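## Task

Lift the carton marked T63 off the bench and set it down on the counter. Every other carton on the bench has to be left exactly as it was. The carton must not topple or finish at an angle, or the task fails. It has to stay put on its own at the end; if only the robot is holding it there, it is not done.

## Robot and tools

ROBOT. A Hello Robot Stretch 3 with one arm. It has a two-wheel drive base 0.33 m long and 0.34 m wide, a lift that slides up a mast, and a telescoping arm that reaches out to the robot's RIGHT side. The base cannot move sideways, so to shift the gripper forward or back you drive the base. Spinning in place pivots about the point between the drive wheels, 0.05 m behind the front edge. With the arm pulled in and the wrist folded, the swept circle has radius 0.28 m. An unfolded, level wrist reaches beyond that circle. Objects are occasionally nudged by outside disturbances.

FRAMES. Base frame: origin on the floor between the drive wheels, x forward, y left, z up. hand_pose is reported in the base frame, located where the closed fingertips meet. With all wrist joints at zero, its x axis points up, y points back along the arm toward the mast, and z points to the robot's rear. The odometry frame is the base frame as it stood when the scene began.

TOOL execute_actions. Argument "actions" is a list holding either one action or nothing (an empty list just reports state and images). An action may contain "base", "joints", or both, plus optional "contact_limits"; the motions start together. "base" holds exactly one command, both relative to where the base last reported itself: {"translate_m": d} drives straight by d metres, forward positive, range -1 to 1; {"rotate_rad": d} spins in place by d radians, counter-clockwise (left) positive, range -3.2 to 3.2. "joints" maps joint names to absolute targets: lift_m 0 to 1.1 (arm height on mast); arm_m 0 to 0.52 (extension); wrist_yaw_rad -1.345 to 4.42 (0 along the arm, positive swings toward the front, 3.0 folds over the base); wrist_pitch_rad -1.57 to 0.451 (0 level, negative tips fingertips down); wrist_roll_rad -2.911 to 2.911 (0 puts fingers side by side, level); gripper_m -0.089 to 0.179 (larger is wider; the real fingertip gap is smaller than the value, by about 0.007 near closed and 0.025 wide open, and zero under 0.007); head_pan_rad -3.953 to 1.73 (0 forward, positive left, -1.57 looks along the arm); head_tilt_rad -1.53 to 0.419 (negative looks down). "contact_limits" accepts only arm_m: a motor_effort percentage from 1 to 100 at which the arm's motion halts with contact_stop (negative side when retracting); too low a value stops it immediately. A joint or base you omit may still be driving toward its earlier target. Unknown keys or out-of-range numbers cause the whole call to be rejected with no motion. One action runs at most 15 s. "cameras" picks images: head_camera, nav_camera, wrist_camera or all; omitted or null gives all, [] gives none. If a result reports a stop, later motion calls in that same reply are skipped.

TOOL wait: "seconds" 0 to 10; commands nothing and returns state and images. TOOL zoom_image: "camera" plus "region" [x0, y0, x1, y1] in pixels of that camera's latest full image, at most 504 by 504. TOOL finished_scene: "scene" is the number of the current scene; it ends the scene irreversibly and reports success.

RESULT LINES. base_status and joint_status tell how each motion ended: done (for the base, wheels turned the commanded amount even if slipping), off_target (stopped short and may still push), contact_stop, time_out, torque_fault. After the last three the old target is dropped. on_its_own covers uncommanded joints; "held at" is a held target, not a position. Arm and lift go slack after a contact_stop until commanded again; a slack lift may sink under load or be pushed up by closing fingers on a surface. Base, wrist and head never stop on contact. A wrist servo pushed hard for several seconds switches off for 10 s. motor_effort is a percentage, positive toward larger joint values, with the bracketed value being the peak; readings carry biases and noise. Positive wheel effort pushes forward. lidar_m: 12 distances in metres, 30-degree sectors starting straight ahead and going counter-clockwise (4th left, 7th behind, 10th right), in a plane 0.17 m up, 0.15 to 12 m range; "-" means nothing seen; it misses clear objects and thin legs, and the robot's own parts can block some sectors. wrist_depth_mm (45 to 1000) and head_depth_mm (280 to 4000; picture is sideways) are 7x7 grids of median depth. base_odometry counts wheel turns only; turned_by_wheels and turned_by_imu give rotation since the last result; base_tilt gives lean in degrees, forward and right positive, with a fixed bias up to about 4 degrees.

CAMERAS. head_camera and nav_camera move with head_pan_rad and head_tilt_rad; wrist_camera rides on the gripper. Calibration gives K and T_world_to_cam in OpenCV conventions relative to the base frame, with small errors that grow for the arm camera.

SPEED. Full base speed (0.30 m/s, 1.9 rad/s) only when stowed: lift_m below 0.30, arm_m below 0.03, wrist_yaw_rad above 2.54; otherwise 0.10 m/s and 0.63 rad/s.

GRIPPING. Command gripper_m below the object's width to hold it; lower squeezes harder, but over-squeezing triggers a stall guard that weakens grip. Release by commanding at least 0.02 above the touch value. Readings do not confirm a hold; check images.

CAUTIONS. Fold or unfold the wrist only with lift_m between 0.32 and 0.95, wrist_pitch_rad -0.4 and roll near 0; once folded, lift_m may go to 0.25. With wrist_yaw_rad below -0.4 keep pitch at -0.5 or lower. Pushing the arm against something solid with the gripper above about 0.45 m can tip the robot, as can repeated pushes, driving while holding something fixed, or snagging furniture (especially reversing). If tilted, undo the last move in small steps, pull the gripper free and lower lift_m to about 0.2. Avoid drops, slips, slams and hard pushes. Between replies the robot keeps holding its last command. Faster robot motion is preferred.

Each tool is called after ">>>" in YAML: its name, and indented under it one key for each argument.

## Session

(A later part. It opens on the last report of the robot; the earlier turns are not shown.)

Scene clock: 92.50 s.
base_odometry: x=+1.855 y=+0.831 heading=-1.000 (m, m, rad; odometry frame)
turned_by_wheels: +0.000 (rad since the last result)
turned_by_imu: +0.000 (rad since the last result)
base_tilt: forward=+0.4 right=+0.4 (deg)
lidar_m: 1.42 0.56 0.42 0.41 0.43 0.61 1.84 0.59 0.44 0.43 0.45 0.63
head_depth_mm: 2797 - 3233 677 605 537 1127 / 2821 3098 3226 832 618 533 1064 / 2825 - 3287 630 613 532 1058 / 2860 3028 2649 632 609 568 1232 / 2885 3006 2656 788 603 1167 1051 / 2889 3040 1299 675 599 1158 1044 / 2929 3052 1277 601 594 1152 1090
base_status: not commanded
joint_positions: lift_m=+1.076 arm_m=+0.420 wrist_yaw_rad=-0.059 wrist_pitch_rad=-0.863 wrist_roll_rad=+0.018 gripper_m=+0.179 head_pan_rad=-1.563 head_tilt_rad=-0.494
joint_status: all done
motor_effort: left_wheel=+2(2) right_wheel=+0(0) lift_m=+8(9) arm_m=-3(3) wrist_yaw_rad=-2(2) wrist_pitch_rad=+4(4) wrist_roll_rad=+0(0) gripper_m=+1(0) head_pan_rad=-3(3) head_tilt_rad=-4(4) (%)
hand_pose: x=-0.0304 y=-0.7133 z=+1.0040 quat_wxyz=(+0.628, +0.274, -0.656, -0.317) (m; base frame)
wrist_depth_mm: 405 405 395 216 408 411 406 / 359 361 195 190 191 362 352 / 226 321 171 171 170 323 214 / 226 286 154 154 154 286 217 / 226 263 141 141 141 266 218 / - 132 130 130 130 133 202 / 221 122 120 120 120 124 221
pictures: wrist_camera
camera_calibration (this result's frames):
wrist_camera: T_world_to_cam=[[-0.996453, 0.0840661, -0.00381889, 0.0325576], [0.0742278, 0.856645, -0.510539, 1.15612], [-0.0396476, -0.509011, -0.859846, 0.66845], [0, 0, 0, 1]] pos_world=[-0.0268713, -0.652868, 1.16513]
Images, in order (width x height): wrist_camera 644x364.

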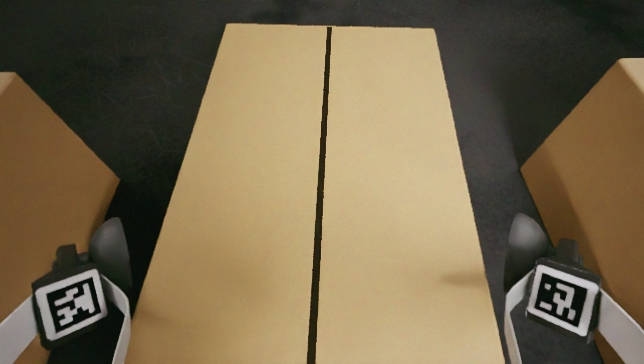

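>>> execute_actions:
  actions:
    - {"joints":{"arm_m":0.445,"lift_m":1.08,"wrist_yaw_rad":-0.085}}
  cameras: ["wrist_camera"]

>>> execute_actions:
  actions:
    - {"joints":{"gripper_m":0.095}}
  cameras: ["wrist_camera","head_camera"]

Scene clock: 96.73 s.
base_odometry: x=+1.855 y=+0.831 heading=-1.000 (m, m, rad; odometry frame)
turned_by_wheels: +0.000 (rad since the last result)
turned_by_imu: +0.000 (rad since the last result)
base_tilt: forward=+0.4 right=+0.5 (deg)
lidar_m: 1.42 0.56 0.42 0.41 0.43 0.61 1.85 0.59 0.44 0.43 0.45 0.63
head_depth_mm: 2769 3109 3184 678 604 536 1127 / 2778 3091 3210 834 619 533 1063 / 2841 - 1213 632 613 531 1056 / 2873 3001 2644 633 607 566 1236 / 2866 3021 2676 806 603 1166 1048 / 2891 3028 1292 676 599 1157 1043 / 2929 3008 1271 601 595 1150 1098
base_status: not commanded
joint_positions: lift_m=+1.079 arm_m=+0.445 wrist_yaw_rad=-0.083 wrist_pitch_rad=-0.863 wrist_roll_rad=+0.018 gripper_m=+0.179 head_pan_rad=-1.563 head_tilt_rad=-0.494
joint_status: all done
motor_effort: left_wheel=+2(2) right_wheel=+0(0) lift_m=+29(29) arm_m=+4(6) wrist_yaw_rad=-3(5) wrist_pitch_rad=+4(4) wrist_roll_rad=+0(0) gripper_m=+1(1) head_pan_rad=-4(4) head_tilt_rad=-3(3) (%)
hand_pose: x=-0.0339 y=-0.7374 z=+1.0077 quat_wxyz=(+0.624, +0.266, -0.659, -0.325) (m; base frame)
wrist_depth_mm: 415 411 414 415 418 412 410 / 367 366 200 195 200 365 363 / 327 328 175 176 175 328 208 / 243 298 159 158 159 292 211 / 231 272 145 145 144 265 213 / - 136 133 133 133 137 199 / 225 126 124 124 124 224 224
pictures: wrist_camera
camera_calibration (this result's frames):
wrist_camera: T_world_to_cam=[[-0.994173, 0.107725, -0.00382412, 0.0486283], [0.0945588, 0.854531, -0.51072, 1.17827], [-0.0517497, -0.508106, -0.859739, 0.659286], [0, 0, 0, 1]] pos_world=[-0.0289531, -0.677121, 1.16877]
Images, in order (width x height): wrist_camera 644x364.

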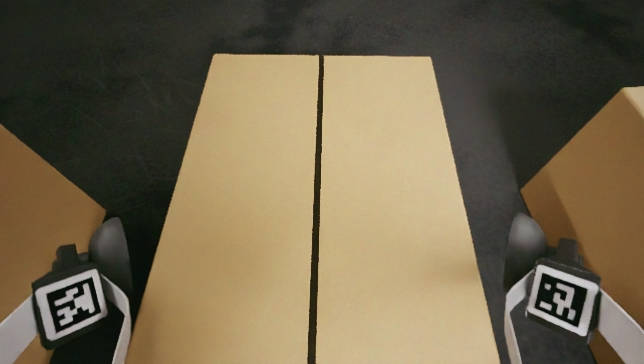

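Scene clock: 98.07 s.
base_odometry: x=+1.855 y=+0.831 heading=-1.000 (m, m, rad; odometry frame)
turned_by_wheels: +0.000 (rad since the last result)
turned_by_imu: +0.000 (rad since the last result)
base_tilt: forward=+0.4 right=+0.4 (deg)
lidar_m: 1.42 0.56 0.42 0.41 0.43 0.61 1.85 0.59 0.44 0.43 0.45 0.63
head_depth_mm: 2822 3133 3194 676 605 537 1132 / 2799 3072 3204 836 617 534 1060 / 2855 - 1267 629 612 530 1059 / 2838 2979 2668 631 608 568 1236 / 2885 3018 2673 806 603 1167 1047 / 2907 3055 1294 675 599 1154 1043 / 2923 2998 1276 600 594 1151 1095
base_status: not commanded
joint_positions: lift_m=+1.079 arm_m=+0.445 wrist_yaw_rad=-0.083 wrist_pitch_rad=-0.863 wrist_roll_rad=+0.018 gripper_m=+0.096 head_pan_rad=-1.563 head_tilt_rad=-0.494
joint_status: all done
motor_effort: left_wheel=+2(2) right_wheel=+0(0) lift_m=+29(29) arm_m=+4(4) wrist_yaw_rad=-3(3) wrist_pitch_rad=+4(4) wrist_roll_rad=+0(0) gripper_m=-21(93) head_pan_rad=-4(3) head_tilt_rad=-2(3) (%)
hand_pose: x=-0.0339 y=-0.7375 z=+1.0077 quat_wxyz=(+0.624, +0.266, -0.659, -0.325) (m; base frame)
wrist_depth_mm: 410 411 412 413 412 410 409 / 363 363 200 194 193 365 366 / 325 327 175 174 172 326 210 / 242 299 158 157 157 296 211 / 230 271 144 143 143 270 212 / 220 133 132 132 132 133 208 / - 127 123 122 122 225 209
pictures: head_camera (sideways: a quarter turn clockwise sets it upright), wrist_camera
camera_calibration (this result's frames):
head_camera: T_world_to_cam=[[-0.0546496, 0.457087, -0.887741, 1.17231], [0.99846, 0.0165612, -0.0529383, 0.0662904], [-0.00949533, -0.889268, -0.457288, 0.552534], [0, 0, 0, 1]] pos_world=[0.00312442, -0.0455956, 1.29689]
wrist_camera: T_world_to_cam=[[-0.994173, 0.107728, -0.00382847, 0.0486353], [0.0945577, 0.854473, -0.510817, 1.17836], [-0.0517582, -0.508202, -0.859681, 0.659159], [0, 0, 0, 1]] pos_world=[-0.0289539, -0.677127, 1.16878]
Images, in order (width x height): head_camera 896x504, wrist_camera 644x364.

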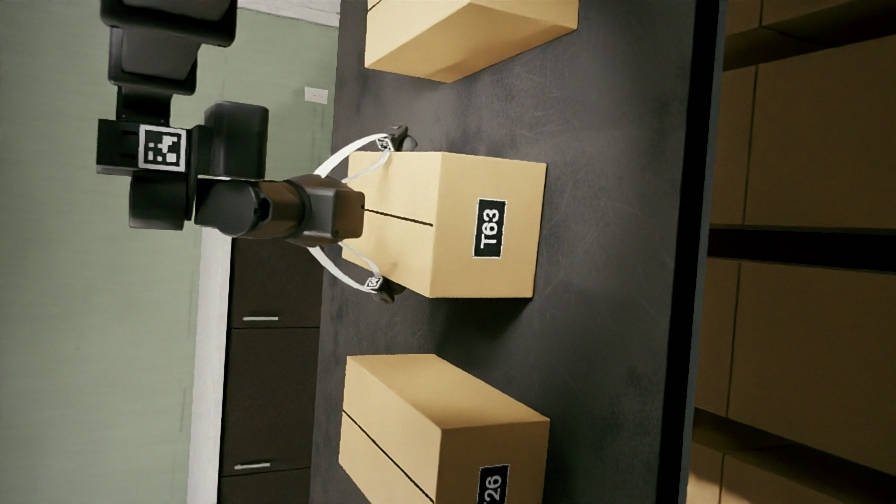

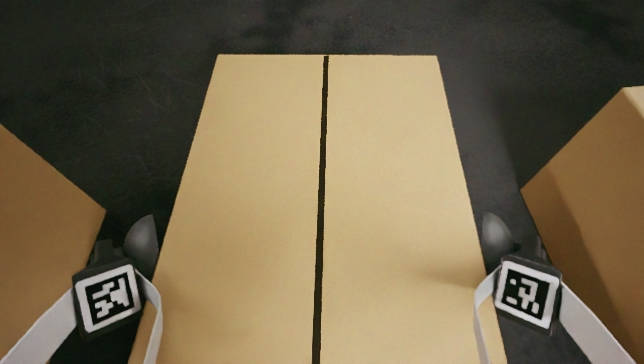

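>>> execute_actions:
  actions:
    - {"joints":{"lift_m":1.1,"gripper_m":0.099}}
  cameras: ["wrist_camera","head_camera"]

Scene clock: 100.53 s.
base_odometry: x=+1.855 y=+0.831 heading=-1.000 (m, m, rad; odometry frame)
turned_by_wheels: +0.000 (rad since the last result)
turned_by_imu: +0.000 (rad since the last result)
base_tilt: forward=+0.4 right=+0.5 (deg)
lidar_m: 1.43 0.56 0.42 0.41 0.43 0.61 1.85 0.59 0.44 0.43 0.45 0.63
head_depth_mm: 2760 3090 3196 677 604 537 1131 / 2756 3095 3197 843 618 533 1064 / 2815 - 772 616 613 531 1054 / 2856 3027 2656 622 608 567 1235 / 2877 3010 2648 787 603 1162 1047 / 2881 3014 1300 675 599 1158 1043 / 2920 3019 1275 599 594 1153 1098
base_status: not commanded
joint_positions: lift_m=+1.099 arm_m=+0.445 wrist_yaw_rad=-0.083 wrist_pitch_rad=-0.864 wrist_roll_rad=+0.018 gripper_m=+0.100 head_pan_rad=-1.563 head_tilt_rad=-0.494
joint_status: all done
motor_effort: left_wheel=+2(2) right_wheel=+0(0) lift_m=+30(30) arm_m=+5(3) wrist_yaw_rad=-3(3) wrist_pitch_rad=+5(4) wrist_roll_rad=+0(0) gripper_m=-20(36) head_pan_rad=-4(2) head_tilt_rad=-3(3) (%)
hand_pose: x=-0.0339 y=-0.7372 z=+1.0270 quat_wxyz=(+0.624, +0.266, -0.659, -0.325) (m; base frame)
wrist_depth_mm: 443 445 443 445 446 440 445 / 394 393 199 194 192 396 391 / 353 350 175 174 173 352 218 / 231 321 158 157 156 320 211 / 229 285 144 143 143 274 214 / 219 133 133 132 131 132 207 / - 127 123 122 122 242 208
pictures: head_camera (sideways: a quarter turn clockwise sets it upright), wrist_camera
camera_calibration (this result's frames):
head_camera: T_world_to_cam=[[-0.0546494, 0.457087, -0.887741, 1.17231], [0.99846, 0.016561, -0.0529383, 0.0662904], [-0.00949555, -0.889268, -0.457288, 0.552534], [0, 0, 0, 1]] pos_world=[0.00312441, -0.0455956, 1.29689]
wrist_camera: T_world_to_cam=[[-0.994173, 0.107732, -0.00379711, 0.0486737], [0.0946072, 0.855083, -0.509786, 1.18738], [-0.0516737, -0.507175, -0.860293, 0.67725], [0, 0, 0, 1]] pos_world=[-0.0289489, -0.677071, 1.18813]
Images, in order (width x height): head_camera 896x504, wrist_camera 644x364.

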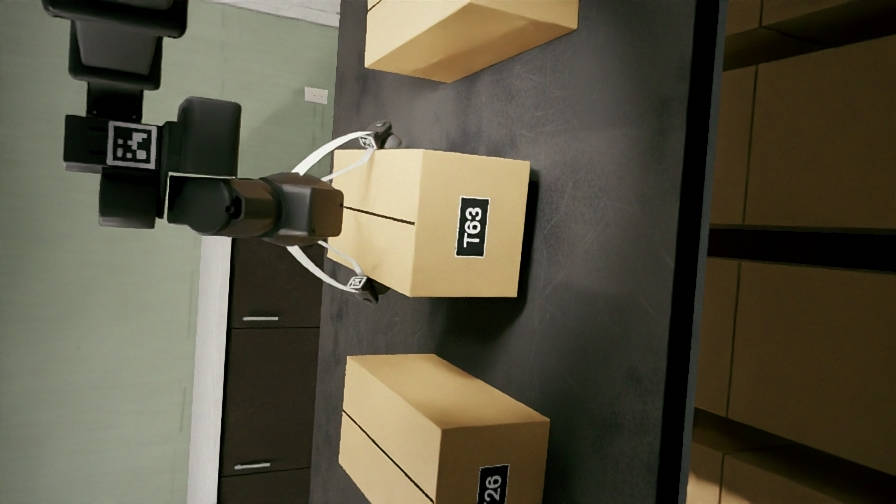

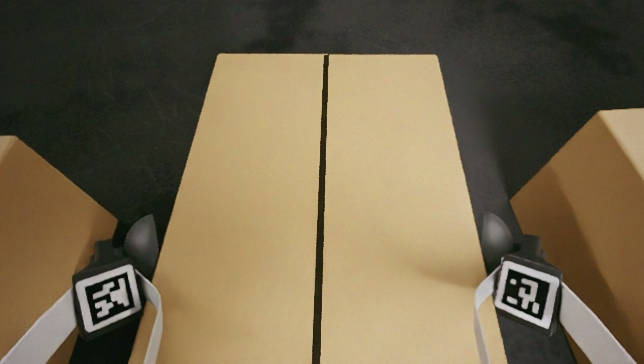

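>>> execute_actions:
  actions:
    - {"joints":{"arm_m":0.09,"head_pan_rad":-0.7,"head_tilt_rad":-0.7}}
  cameras: ["wrist_camera","nav_camera"]

>>> execute_actions:
  actions:
    - {"base":{"translate_m":1.0},"joints":{"arm_m":0.0,"head_pan_rad":-1.4}}
  cameras: ["wrist_camera","nav_camera"]

Scene clock: 108.57 s.
base_odometry: x=+1.855 y=+0.831 heading=-1.000 (m, m, rad; odometry frame)
turned_by_wheels: +0.000 (rad since the last result)
turned_by_imu: -0.001 (rad since the last result)
base_tilt: forward=+0.4 right=+0.4 (deg)
lidar_m: 1.43 0.56 0.42 0.41 0.43 0.60 1.85 0.59 0.44 0.43 0.45 0.63
head_depth_mm: 3394 837 736 612 1260 1112 954 / 3145 3402 710 632 1324 1169 954 / 2938 3248 765 1868 1320 1133 1095 / 2699 3046 797 1926 1659 1161 1190 / 2503 2806 891 1043 1559 1351 1188 / 2278 2498 2549 2039 1644 1369 1183 / 2208 2379 2452 2021 1628 1370 1176
base_status: not commanded
joint_positions: lift_m=+1.099 arm_m=+0.090 wrist_yaw_rad=-0.084 wrist_pitch_rad=-0.864 wrist_roll_rad=+0.018 gripper_m=+0.100 head_pan_rad=-0.707 head_tilt_rad=-0.691
joint_status: all done
motor_effort: left_wheel=+2(2) right_wheel=+0(0) lift_m=+30(30) arm_m=-3(4) wrist_yaw_rad=-2(3) wrist_pitch_rad=+4(4) wrist_roll_rad=+0(0) gripper_m=-20(20) head_pan_rad=+4(42) head_tilt_rad=-6(23) (%)
hand_pose: x=-0.0340 y=-0.3827 z=+1.0269 quat_wxyz=(+0.623, +0.266, -0.659, -0.326) (m; base frame)
wrist_depth_mm: 269 377 451 450 435 292 269 / 288 377 199 194 193 317 311 / 333 347 175 173 173 347 350 / 316 321 158 157 156 318 322 / 293 292 144 144 142 293 296 / - 133 133 132 132 133 - / 809 127 123 123 122 838 -
pictures: nav_camera (sideways: a quarter turn counterclockwise sets it upright), wrist_camera
camera_calibration (this result's frames):
nav_camera: T_world_to_cam=[[0.480706, -0.384582, 0.788047, -0.988974], [-0.611877, -0.790851, -0.0127078, 0.0684184], [0.628115, -0.476079, -0.615484, 0.756568], [0, 0, 0, 1]] pos_world=[0.0420573, 0.0339533, 1.24588]
wrist_camera: T_world_to_cam=[[-0.994097, 0.108431, -0.00378505, 0.0106448], [0.0952266, 0.855258, -0.509377, 0.883893], [-0.051995, -0.506731, -0.860535, 0.857389], [0, 0, 0, 1]] pos_world=[-0.0290082, -0.322646, 1.18809]
Images, in order (width x height): nav_camera 672x504, wrist_camera 644x364.

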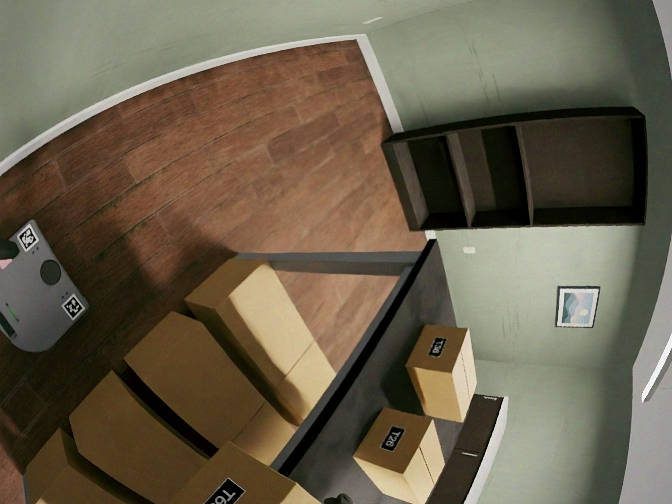

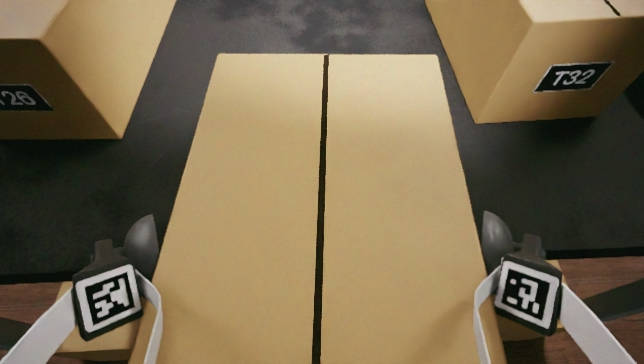

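Scene clock: 120.07 s.
base_odometry: x=+2.395 y=-0.010 heading=-1.000 (m, m, rad; odometry frame)
turned_by_wheels: +0.000 (rad since the last result)
turned_by_imu: -0.001 (rad since the last result)
base_tilt: forward=+0.4 right=+0.4 (deg)
lidar_m: 1.31 0.52 0.39 0.38 0.40 0.56 1.61 0.64 0.55 1.32 1.77 1.32
head_depth_mm: 2443 2482 - - - - - / 2468 2593 2746 409 - - - / 2509 2665 2741 409 297 - - / 2925 2854 2695 2061 313 - - / 3082 3391 2701 2052 1654 1406 1165 / 3026 3258 2670 2024 1639 1378 1183 / 2550 2711 2658 2015 1630 1371 1180
base_status: done
joint_positions: lift_m=+1.099 arm_m=+0.003 wrist_yaw_rad=-0.084 wrist_pitch_rad=-0.865 wrist_roll_rad=+0.018 gripper_m=+0.100 head_pan_rad=-1.393 head_tilt_rad=-0.691
joint_status: all done
joint sent to its limit — the command would take arm_m past its lower limit, so that joint was sent only as far as its limit.
motor_effort: left_wheel=+2(6) right_wheel=+0(4) lift_m=+30(30) arm_m=-2(5) wrist_yaw_rad=-2(2) wrist_pitch_rad=+5(5) wrist_roll_rad=+0(0) gripper_m=-20(19) head_pan_rad=-4(38) head_tilt_rad=-5(5) (%)
hand_pose: x=-0.0340 y=-0.2954 z=+1.0269 quat_wxyz=(+0.623, +0.266, -0.659, -0.326) (m; base frame)
wrist_depth_mm: - - - - - 444 437 / - - 200 195 192 409 393 / - - 175 173 172 424 358 / - - 158 157 156 500 - / - - 144 143 143 970 987 / - 133 133 132 131 132 962 / - 127 123 122 122 - -
pictures: nav_camera (sideways: a quarter turn counterclockwise sets it upright), wrist_camera
camera_calibration (this result's frames):
nav_camera: T_world_to_cam=[[0.128356, -0.602202, 0.787958, -0.986708], [-0.97443, -0.224331, -0.0127148, 0.0706391], [0.18442, -0.766178, -0.615598, 0.759423], [0, 0, 0, 1]] pos_world=[0.0554296, 0.00350226, 1.24588]
wrist_camera: T_world_to_cam=[[-0.994097, 0.108433, -0.00378322, 0.00117783], [0.095231, 0.855296, -0.509313, 0.809164], [-0.0519904, -0.506667, -0.860573, 0.901677], [0, 0, 0, 1]] pos_world=[-0.029008, -0.235352, 1.18808]
Images, in order (width x height): nav_camera 672x504, wrist_camera 644x364.

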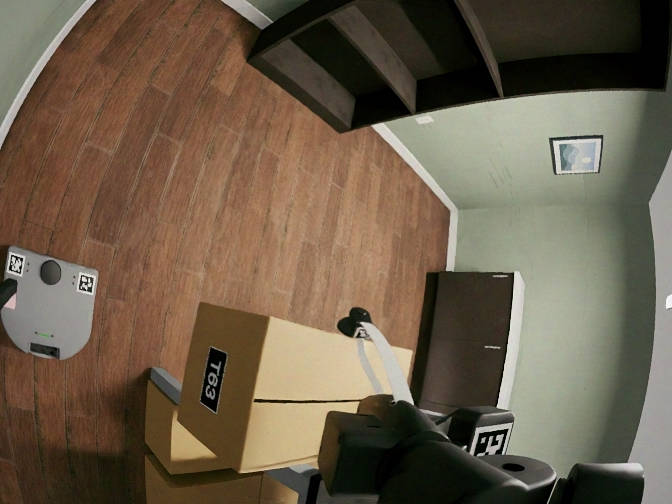

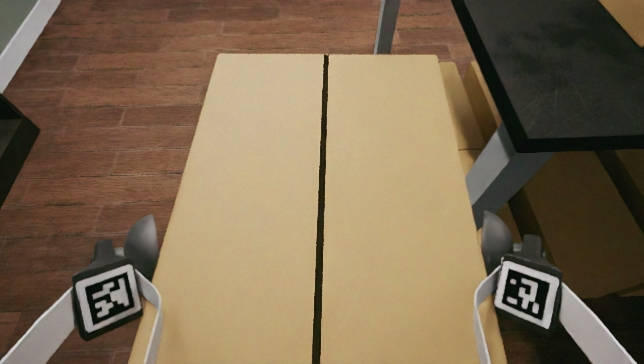

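>>> execute_actions:
  actions:
    - {"base":{"rotate_rad":1.56},"joints":{"head_pan_rad":-3.3,"head_tilt_rad":-0.8}}
  cameras: ["nav_camera"]

>>> execute_actions:
  actions:
    - {"base":{"translate_m":-1.0}}
  cameras: ["nav_camera"]

Scene clock: 127.70 s.
base_odometry: x=+2.395 y=-0.010 heading=+0.560 (m, m, rad; odometry frame)
turned_by_wheels: +1.560 (rad since the last result)
turned_by_imu: +1.575 (rad since the last result)
base_tilt: forward=+0.4 right=+0.4 (deg)
lidar_m: 0.38 0.40 0.55 1.64 0.64 0.54 1.31 1.78 1.32 1.34 0.53 0.39
head_depth_mm: 2473 908 674 656 1164 1095 1167 / 2427 898 1656 1466 879 1070 1158 / 2419 1365 2157 1597 1469 1318 1152 / 2444 2713 2298 1836 1531 1310 1148 / 2416 2708 2283 1824 1525 1307 1147 / 2400 2675 2267 1811 1521 1305 1142 / 2382 2656 2245 1802 1507 1299 1138
base_status: done
joint_positions: lift_m=+1.099 arm_m=+0.003 wrist_yaw_rad=-0.084 wrist_pitch_rad=-0.865 wrist_roll_rad=+0.018 gripper_m=+0.100 head_pan_rad=-3.293 head_tilt_rad=-0.790
joint_status: all done
motor_effort: left_wheel=-1(5) right_wheel=+3(6) lift_m=+30(30) arm_m=-3(3) wrist_yaw_rad=-2(2) wrist_pitch_rad=+5(5) wrist_roll_rad=-1(0) gripper_m=-19(19) head_pan_rad=-3(39) head_tilt_rad=-6(21) (%)
hand_pose: x=-0.0340 y=-0.2954 z=+1.0269 quat_wxyz=(+0.623, +0.266, -0.659, -0.326) (m; base frame)
wrist_depth_mm: 531 777 - - - - - / 531 790 199 194 193 - - / 521 769 175 173 173 - - / 518 748 158 158 156 - - / 510 666 145 144 143 - - / 493 133 133 132 132 132 - / 519 127 123 123 122 - -
pictures: nav_camera (sideways: a quarter turn counterclockwise sets it upright)
camera_calibration (this result's frames):
nav_camera: T_world_to_cam=[[-0.685211, 0.0845256, 0.723423, -0.897631], [0.104272, 0.994396, -0.017422, 0.0701852], [-0.720842, 0.0634951, -0.690185, 0.861966], [0, 0, 0, 1]] pos_world=[-0.00104423, -0.0486498, 1.24551]
Images, in order (width x height): nav_camera 672x504.

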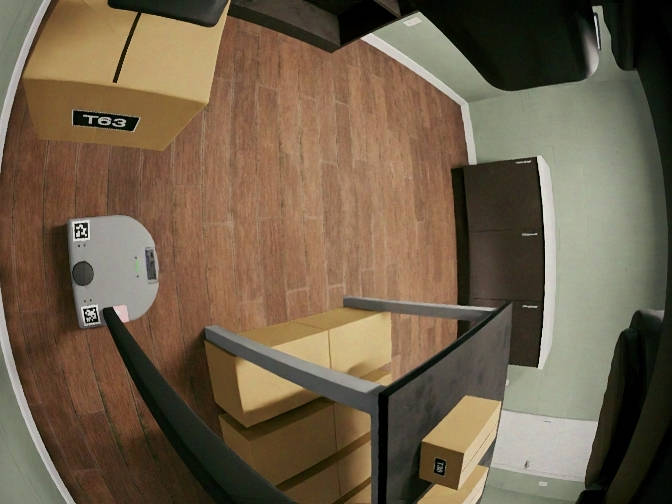

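Scene clock: 139.03 s.
base_odometry: x=+1.548 y=-0.541 heading=+0.560 (m, m, rad; odometry frame)
turned_by_wheels: +0.000 (rad since the last result)
turned_by_imu: -0.001 (rad since the last result)
base_tilt: forward=+0.4 right=+0.4 (deg)
lidar_m: 1.38 0.48 0.36 0.35 0.36 0.43 1.78 1.86 1.23 1.25 1.28 1.42
head_depth_mm: 1642 1839 2111 1866 1557 745 891 / 1606 1821 2104 1857 1545 1323 1087 / 1605 1783 2090 1842 1536 1318 1153 / 1590 1767 2065 1839 1536 1315 1146 / 1566 1750 2058 1836 1523 1303 1147 / 1557 1732 2043 1814 1522 1304 1142 / 1538 1714 2026 1813 1502 1303 1139
base_status: done
joint_positions: lift_m=+1.099 arm_m=+0.003 wrist_yaw_rad=-0.084 wrist_pitch_rad=-0.865 wrist_roll_rad=+0.018 gripper_m=+0.100 head_pan_rad=-3.293 head_tilt_rad=-0.790
joint_status: not commanded
motor_effort: left_wheel=-1(6) right_wheel=+3(3) lift_m=+30(30) arm_m=-4(2) wrist_yaw_rad=-2(2) wrist_pitch_rad=+5(5) wrist_roll_rad=+1(0) gripper_m=-20(19) head_pan_rad=-3(4) head_tilt_rad=-4(5) (%)
hand_pose: x=-0.0340 y=-0.2954 z=+1.0269 quat_wxyz=(+0.623, +0.266, -0.659, -0.326) (m; base frame)
wrist_depth_mm: - - - - - - - / - - 198 194 193 - - / - - 175 173 173 - - / - - 158 157 156 - - / - - 144 144 143 - - / - 133 133 132 132 132 - / - 127 123 122 122 - -
pictures: nav_camera (sideways: a quarter turn counterclockwise sets it upright)
camera_calibration (this result's frames):
nav_camera: T_world_to_cam=[[-0.685212, 0.0845256, 0.723422, -0.89763], [0.104272, 0.994396, -0.017422, 0.0701853], [-0.720841, 0.0634948, -0.690186, 0.861967], [0, 0, 0, 1]] pos_world=[-0.00104415, -0.0486498, 1.24551]
Images, in order (width x height): nav_camera 672x504.

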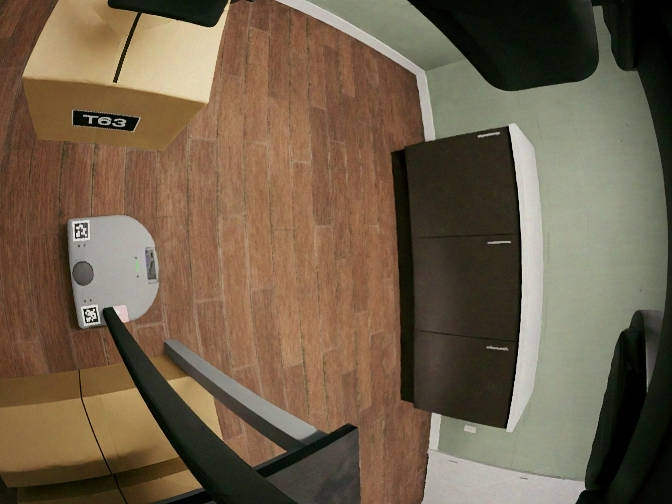

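>>> execute_actions:
  actions:
    - {"base":{"translate_m":-1.0}}
  cameras: []

>>> execute_actions:
  actions:
    - {"base":{"translate_m":-0.18},"joints":{"arm_m":0.13}}
  cameras: []

>>> execute_actions:
  actions:
    - {"base":{"rotate_rad":-1.55},"joints":{"head_pan_rad":-1.4,"head_tilt_rad":-0.5}}

Scene clock: 153.40 s.
base_odometry: x=+0.701 y=-1.073 heading=+0.560 (m, m, rad; odometry frame)
turned_by_wheels: +0.000 (rad since the last result)
turned_by_imu: -0.001 (rad since the last result)
base_tilt: forward=+0.4 right=+0.5 (deg)
lidar_m: 1.33 0.73 0.97 2.93 1.09 0.81 0.78 0.82 1.51 1.46 1.36 1.88
head_depth_mm: 1205 917 913 1098 1450 1333 1164 / 1194 907 903 1077 1343 1324 1161 / 1183 895 892 1066 1319 1320 1157 / 1170 889 882 1049 1300 1312 1150 / 1161 882 871 1036 1275 1307 1144 / 1149 871 860 1022 1249 1302 1139 / 1141 864 850 1007 1231 1299 1140
base_status: done
joint_positions: lift_m=+1.099 arm_m=+0.003 wrist_yaw_rad=-0.084 wrist_pitch_rad=-0.865 wrist_roll_rad=+0.018 gripper_m=+0.100 head_pan_rad=-3.293 head_tilt_rad=-0.790
joint_status: not commanded
motor_effort: left_wheel=-1(5) right_wheel=+3(5) lift_m=+30(30) arm_m=-3(3) wrist_yaw_rad=-2(2) wrist_pitch_rad=+4(5) wrist_roll_rad=+0(0) gripper_m=-19(19) head_pan_rad=-4(3) head_tilt_rad=-5(4) (%)
hand_pose: x=-0.0340 y=-0.2954 z=+1.0269 quat_wxyz=(+0.623, +0.266, -0.659, -0.326) (m; base frame)
wrist_depth_mm: - - - - - - - / - - 199 193 193 - - / - - 175 174 173 - - / - - 158 157 156 - - / - - 144 143 143 - 894 / - 133 133 132 132 132 859 / - 127 123 122 122 - 867
pictures: none
No camera images: the call's "cameras" was empty. Leave "cameras" out to get every camera's image.

Scene clock: 156.53 s.
base_odometry: x=+0.548 y=-1.168 heading=+0.560 (m, m, rad; odometry frame)
turned_by_wheels: +0.000 (rad since the last result)
turned_by_imu: +0.000 (rad since the last result)
base_tilt: forward=+0.4 right=+0.4 (deg)
lidar_m: 1.35 0.90 1.20 2.89 0.84 0.62 0.60 0.63 1.50 1.46 1.46 2.02
head_depth_mm: 1078 918 709 834 1039 1306 1160 / 1067 905 703 819 1020 1295 1159 / 1058 898 698 808 1003 1271 1152 / 1049 889 693 798 985 1263 1148 / 1039 882 687 789 967 1262 1148 / 1030 874 683 774 952 1248 1143 / 1021 865 677 761 935 1226 1137
base_status: done
joint_positions: lift_m=+1.099 arm_m=+0.130 wrist_yaw_rad=-0.084 wrist_pitch_rad=-0.865 wrist_roll_rad=+0.018 gripper_m=+0.100 head_pan_rad=-3.293 head_tilt_rad=-0.790
joint_status: all done
motor_effort: left_wheel=-1(5) right_wheel=+3(2) lift_m=+30(30) arm_m=+4(5) wrist_yaw_rad=-2(2) wrist_pitch_rad=+5(5) wrist_roll_rad=+0(0) gripper_m=-19(19) head_pan_rad=-3(3) head_tilt_rad=-6(6) (%)
hand_pose: x=-0.0340 y=-0.4221 z=+1.0269 quat_wxyz=(+0.623, +0.266, -0.659, -0.326) (m; base frame)
wrist_depth_mm: - - - - - - - / - - 199 194 193 - - / - - 175 174 172 - - / - - 158 157 156 - - / - - 144 143 143 - - / - 133 133 132 131 132 664 / - 127 123 122 122 844 671
pictures: none
No camera images: the call's "cameras" was empty. Leave "cameras" out to get every camera's image.

Scene clock: 159.93 s.
base_odometry: x=+0.548 y=-1.168 heading=-0.990 (m, m, rad; odometry frame)
turned_by_wheels: -1.550 (rad since the last result)
turned_by_imu: -1.567 (rad since the last result)
base_tilt: forward=+0.4 right=+0.5 (deg)
lidar_m: 1.46 1.45 2.02 1.28 0.90 1.22 2.96 0.83 0.62 0.60 0.64 1.50
head_depth_mm: 955 - - - 373 312 337 / 984 1074 1136 - 359 320 350 / 1011 1091 1160 878 383 329 368 / 1034 1120 1188 822 679 351 921 / 1055 1149 1197 813 738 837 961 / 1084 1173 1238 808 762 867 1003 / 1103 1205 1287 799 789 901 1046
base_status: done
joint_positions: lift_m=+1.099 arm_m=+0.130 wrist_yaw_rad=-0.084 wrist_pitch_rad=-0.865 wrist_roll_rad=+0.018 gripper_m=+0.100 head_pan_rad=-1.407 head_tilt_rad=-0.507
joint_status: all done
motor_effort: left_wheel=+2(7) right_wheel=+0(3) lift_m=+30(30) arm_m=+5(4) wrist_yaw_rad=-2(2) wrist_pitch_rad=+5(5) wrist_roll_rad=+0(0) gripper_m=-19(19) head_pan_rad=+3(41) head_tilt_rad=+5(30) (%)
hand_pose: x=-0.0340 y=-0.4221 z=+1.0269 quat_wxyz=(+0.623, +0.266, -0.659, -0.326) (m; base frame)
wrist_depth_mm: 453 455 454 459 458 456 453 / 401 401 200 194 193 397 399 / 359 356 175 174 172 363 366 / 434 440 158 156 156 475 486 / 567 513 145 143 143 565 664 / - 133 133 132 131 132 - / - 127 123 123 122 - -
pictures: head_camera (sideways: a quarter turn clockwise sets it upright), nav_camera (sideways: a quarter turn counterclockwise sets it upright), wrist_camera
camera_calibration (this result's frames):
head_camera: T_world_to_cam=[[-0.126971, 0.454507, -0.881647, 1.1648], [0.983622, 0.172332, -0.0528161, 0.066221], [0.127931, -0.873914, -0.468944, 0.566862], [0, 0, 0, 1]] pos_world=[0.0102405, -0.0454347, 1.29627]
nav_camera: T_world_to_cam=[[0.0946363, -0.451392, 0.887293, -1.11603], [-0.977251, -0.212056, -0.00364839, 0.0588548], [0.189803, -0.866762, -0.461192, 0.5585], [0, 0, 0, 1]] pos_world=[0.0571276, -0.00719873, 1.24803]
wrist_camera: T_world_to_cam=[[-0.994061, 0.108759, -0.00378086, 0.0150051], [0.095516, 0.855314, -0.50923, 0.917448], [-0.0521497, -0.506566, -0.860622, 0.837562], [0, 0, 0, 1]] pos_world=[-0.0290363, -0.362057, 1.18807]
Images, in order (width x height): head_camera 896x504, nav_camera 672x504, wrist_camera 644x364.

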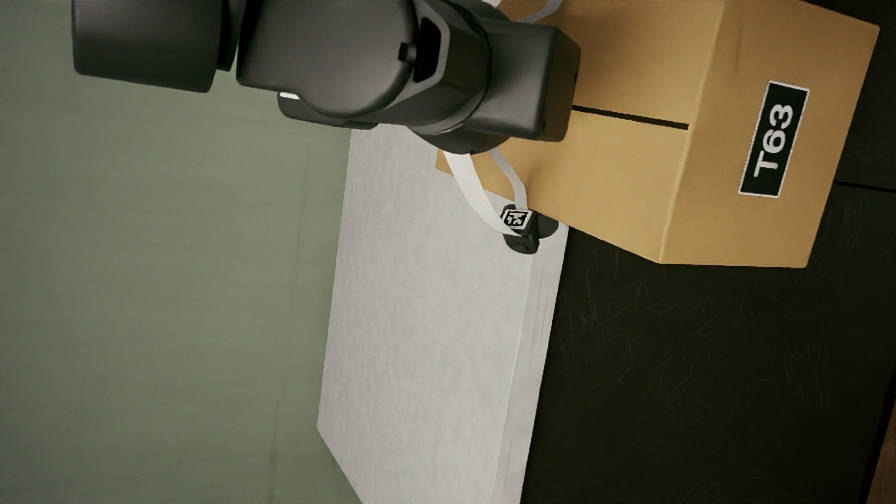

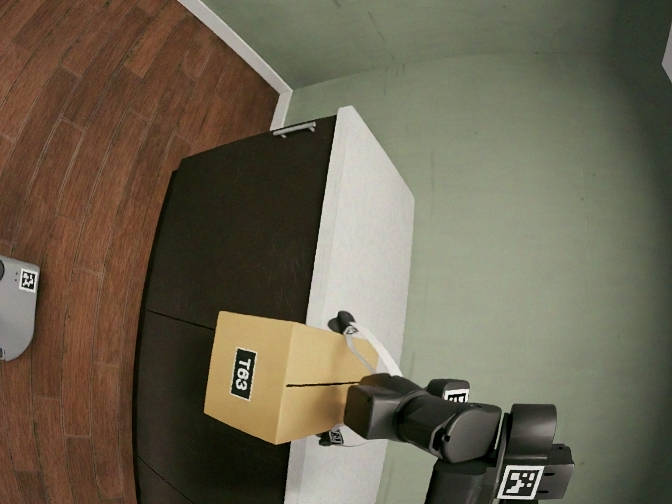

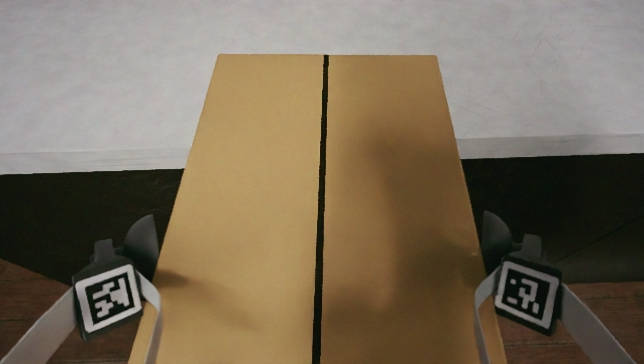

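Counter is slightly lower than the bench; clear.

>>> execute_actions:
  actions:
    - {"joints":{"arm_m":0.51,"head_pan_rad":-1.57}}
  cameras: []

>>> execute_actions:
  actions:
    - {"joints":{"lift_m":1.075}}
  cameras: ["head_camera"]

Scene clock: 166.43 s.
base_odometry: x=+0.548 y=-1.168 heading=-0.990 (m, m, rad; odometry frame)
turned_by_wheels: +0.000 (rad since the last result)
turned_by_imu: -0.001 (rad since the last result)
base_tilt: forward=+0.4 right=+0.5 (deg)
lidar_m: 1.46 1.46 2.02 1.28 0.90 1.22 2.96 0.83 0.62 0.60 0.63 1.50
head_depth_mm: 964 1079 1154 852 694 768 878 / 974 1084 1150 840 694 777 889 / 987 - 769 691 689 782 900 / 1005 1095 793 692 702 792 913 / 1015 1100 1170 815 709 801 919 / 1023 1107 1163 805 716 811 931 / 1029 1119 1178 798 721 820 945
base_status: not commanded
joint_positions: lift_m=+1.099 arm_m=+0.510 wrist_yaw_rad=-0.084 wrist_pitch_rad=-0.865 wrist_roll_rad=+0.018 gripper_m=+0.100 head_pan_rad=-1.563 head_tilt_rad=-0.507
joint_status: all done
motor_effort: left_wheel=+2(2) right_wheel=+0(0) lift_m=+30(30) arm_m=+4(7) wrist_yaw_rad=-1(1) wrist_pitch_rad=+5(5) wrist_roll_rad=+0(0) gripper_m=-19(20) head_pan_rad=-4(18) head_tilt_rad=+6(4) (%)
hand_pose: x=-0.0341 y=-0.8021 z=+1.0269 quat_wxyz=(+0.623, +0.266, -0.659, -0.326) (m; base frame)
wrist_depth_mm: 451 447 454 453 449 444 450 / 400 396 199 193 193 396 395 / 356 357 175 174 173 355 355 / 323 322 158 156 157 325 322 / 295 294 144 143 143 294 294 / 275 133 132 132 131 132 271 / - 127 123 122 122 244 250
pictures: none
No camera images: the call's "cameras" was empty. Leave "cameras" out to get every camera's image.

Scene clock: 167.43 s.
base_odometry: x=+0.548 y=-1.168 heading=-0.990 (m, m, rad; odometry frame)
turned_by_wheels: +0.000 (rad since the last result)
turned_by_imu: +0.000 (rad since the last result)
base_tilt: forward=+0.4 right=+0.5 (deg)
lidar_m: 1.46 1.45 2.02 1.28 0.90 1.22 2.96 0.83 0.62 0.60 0.63 1.50
head_depth_mm: 978 1099 1151 850 693 768 876 / 983 1098 1149 841 693 774 887 / 996 - 991 690 690 782 899 / 1006 1093 1145 691 702 792 911 / 1014 1101 1163 815 711 800 924 / 1023 1114 1170 804 716 811 935 / 1027 1115 1173 798 722 820 946
base_status: not commanded
joint_positions: lift_m=+1.076 arm_m=+0.510 wrist_yaw_rad=-0.084 wrist_pitch_rad=-0.865 wrist_roll_rad=+0.018 gripper_m=+0.100 head_pan_rad=-1.563 head_tilt_rad=-0.507
joint_status: all done
motor_effort: left_wheel=+2(2) right_wheel=+0(0) lift_m=+8(29) arm_m=+4(4) wrist_yaw_rad=-1(1) wrist_pitch_rad=+5(5) wrist_roll_rad=+0(0) gripper_m=-19(19) head_pan_rad=-4(3) head_tilt_rad=+5(5) (%)
hand_pose: x=-0.0341 y=-0.8021 z=+1.0038 quat_wxyz=(+0.623, +0.266, -0.659, -0.326) (m; base frame)
wrist_depth_mm: 409 411 414 411 413 410 412 / 367 364 199 194 193 361 360 / 326 328 175 174 172 327 326 / 297 297 158 157 156 295 295 / 273 271 144 143 143 269 268 / 251 133 132 132 131 132 248 / - 127 123 122 122 225 230
pictures: head_camera (sideways: a quarter turn clockwise sets it upright)
camera_calibration (this result's frames):
head_camera: T_world_to_cam=[[-0.0547321, 0.468665, -0.881679, 1.1644], [0.998455, 0.0172409, -0.0528167, 0.0661314], [-0.00955242, -0.883208, -0.468884, 0.567623], [0, 0, 0, 1]] pos_world=[0.00312333, -0.0455261, 1.29627]
Images, in order (width x height): head_camera 896x504.

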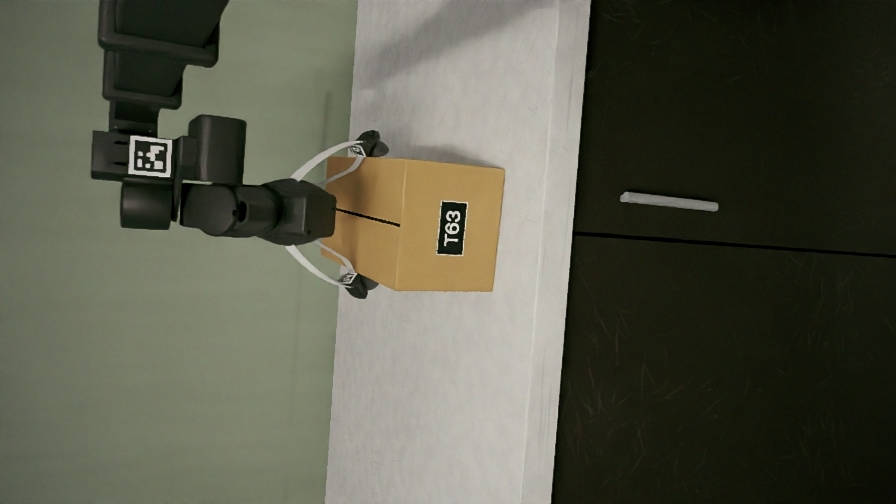

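>>> execute_actions:
  actions:
    - {"joints":{"gripper_m":0.179,"head_pan_rad":-3.0,"head_tilt_rad":-0.25}}
  cameras: []

>>> execute_actions:
  actions:
    - {"joints":{"lift_m":1.1,"wrist_pitch_rad":-0.55,"head_pan_rad":-3.9}}
  cameras: ["wrist_camera","nav_camera"]

Scene clock: 171.53 s.
base_odometry: x=+0.548 y=-1.168 heading=-0.990 (m, m, rad; odometry frame)
turned_by_wheels: +0.000 (rad since the last result)
turned_by_imu: +0.000 (rad since the last result)
base_tilt: forward=+0.4 right=+0.5 (deg)
lidar_m: 1.46 1.46 2.02 1.29 0.90 1.22 2.95 0.83 0.62 0.60 0.63 1.50
head_depth_mm: 2835 2927 3043 - - - - / 2896 2991 3118 - - - - / 2940 3027 3193 - - - - / 2985 3120 3289 - - - - / 3067 3223 3317 - - - - / 2642 2729 2828 - - - - / 2126 2182 2266 - - - -
base_status: not commanded
joint_positions: lift_m=+1.076 arm_m=+0.510 wrist_yaw_rad=-0.084 wrist_pitch_rad=-0.864 wrist_roll_rad=+0.018 gripper_m=+0.179 head_pan_rad=-2.993 head_tilt_rad=-0.261
joint_status: all done
motor_effort: left_wheel=+2(2) right_wheel=+0(0) lift_m=+8(8) arm_m=+4(4) wrist_yaw_rad=-1(1) wrist_pitch_rad=+5(5) wrist_roll_rad=+0(0) gripper_m=+1(84) head_pan_rad=-3(41) head_tilt_rad=+6(27) (%)
hand_pose: x=-0.0341 y=-0.8022 z=+1.0039 quat_wxyz=(+0.623, +0.266, -0.659, -0.326) (m; base frame)
wrist_depth_mm: 414 412 414 411 413 411 413 / 366 365 200 195 200 364 363 / 328 326 175 175 175 326 329 / 297 298 159 159 158 298 296 / 275 270 145 145 145 270 270 / - 135 133 134 134 136 252 / 225 125 124 123 123 128 228
pictures: none
No camera images: the call's "cameras" was empty. Leave "cameras" out to get every camera's image.

Scene clock: 172.57 s.
base_odometry: x=+0.548 y=-1.168 heading=-0.990 (m, m, rad; odometry frame)
turned_by_wheels: +0.000 (rad since the last result)
turned_by_imu: +0.000 (rad since the last result)
base_tilt: forward=+0.4 right=+0.5 (deg)
lidar_m: 1.46 1.46 2.02 1.28 0.90 1.22 2.95 0.83 0.62 0.60 0.63 1.50
head_depth_mm: - - - - - - - / - - - - - - - / - - - - - 1620 1335 / - - - - - 1619 1422 / - - - - - 1679 1580 / - - - - 2002 1872 1605 / - - - - - 2073 1599
base_status: not commanded
joint_positions: lift_m=+1.099 arm_m=+0.510 wrist_yaw_rad=-0.084 wrist_pitch_rad=-0.568 wrist_roll_rad=+0.018 gripper_m=+0.179 head_pan_rad=-3.893 head_tilt_rad=-0.261
joint_status: all done
motor_effort: left_wheel=+2(2) right_wheel=+0(0) lift_m=+29(33) arm_m=+4(4) wrist_yaw_rad=-2(1) wrist_pitch_rad=+6(6) wrist_roll_rad=+0(0) gripper_m=+1(0) head_pan_rad=-5(42) head_tilt_rad=+7(6) (%)
hand_pose: x=-0.0387 y=-0.8570 z=+1.0793 quat_wxyz=(+0.664, +0.168, -0.692, -0.228) (m; base frame)
wrist_depth_mm: 418 425 424 432 434 437 443 / 467 461 473 478 479 479 488 / 520 521 519 521 531 538 527 / 463 458 455 456 456 456 460 / 391 396 388 240 380 392 389 / - 345 216 208 215 339 342 / 289 301 186 186 185 299 294
pictures: nav_camera (sideways: a quarter turn counterclockwise sets it upright), wrist_camera
camera_calibration (this result's frames):
nav_camera: T_world_to_cam=[[-0.181766, 0.142687, 0.972935, -1.22614], [0.645644, 0.76359, 0.00863584, 0.0329616], [-0.741691, 0.629739, -0.23092, 0.264505], [0, 0, 0, 1]] pos_world=[-0.0479709, -0.0167847, 1.25374]
wrist_camera: T_world_to_cam=[[-0.994229, 0.106723, -0.0108932, 0.0637966], [0.0799712, 0.669642, -0.738366, 1.40414], [-0.0715063, -0.734976, -0.674313, 0.264599], [0, 0, 0, 1]] pos_world=[-0.0299421, -0.752609, 1.21589]
Images, in order (width x height): nav_camera 672x504, wrist_camera 644x364.

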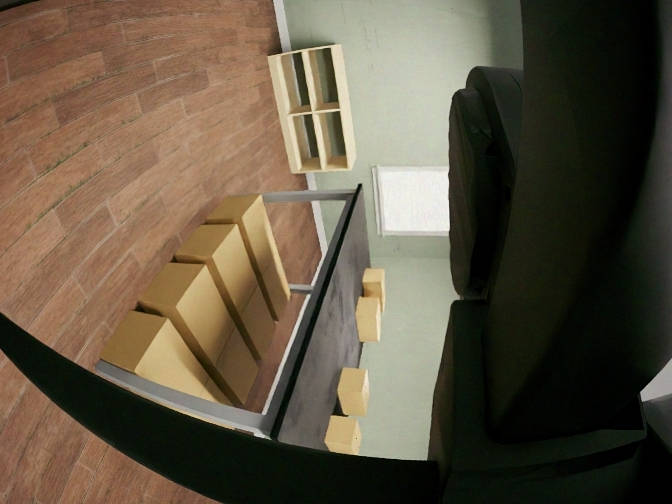

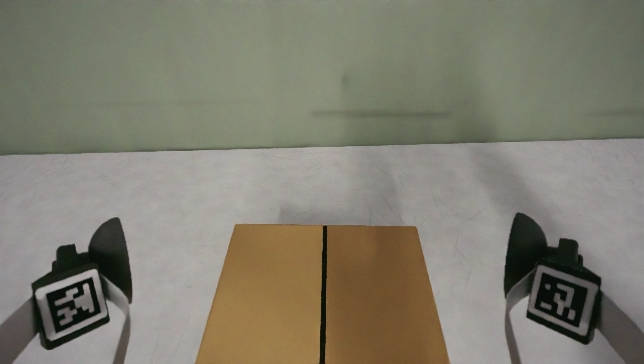

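>>> finished_scene:
  scene: 2

The scene is finished: the task was done.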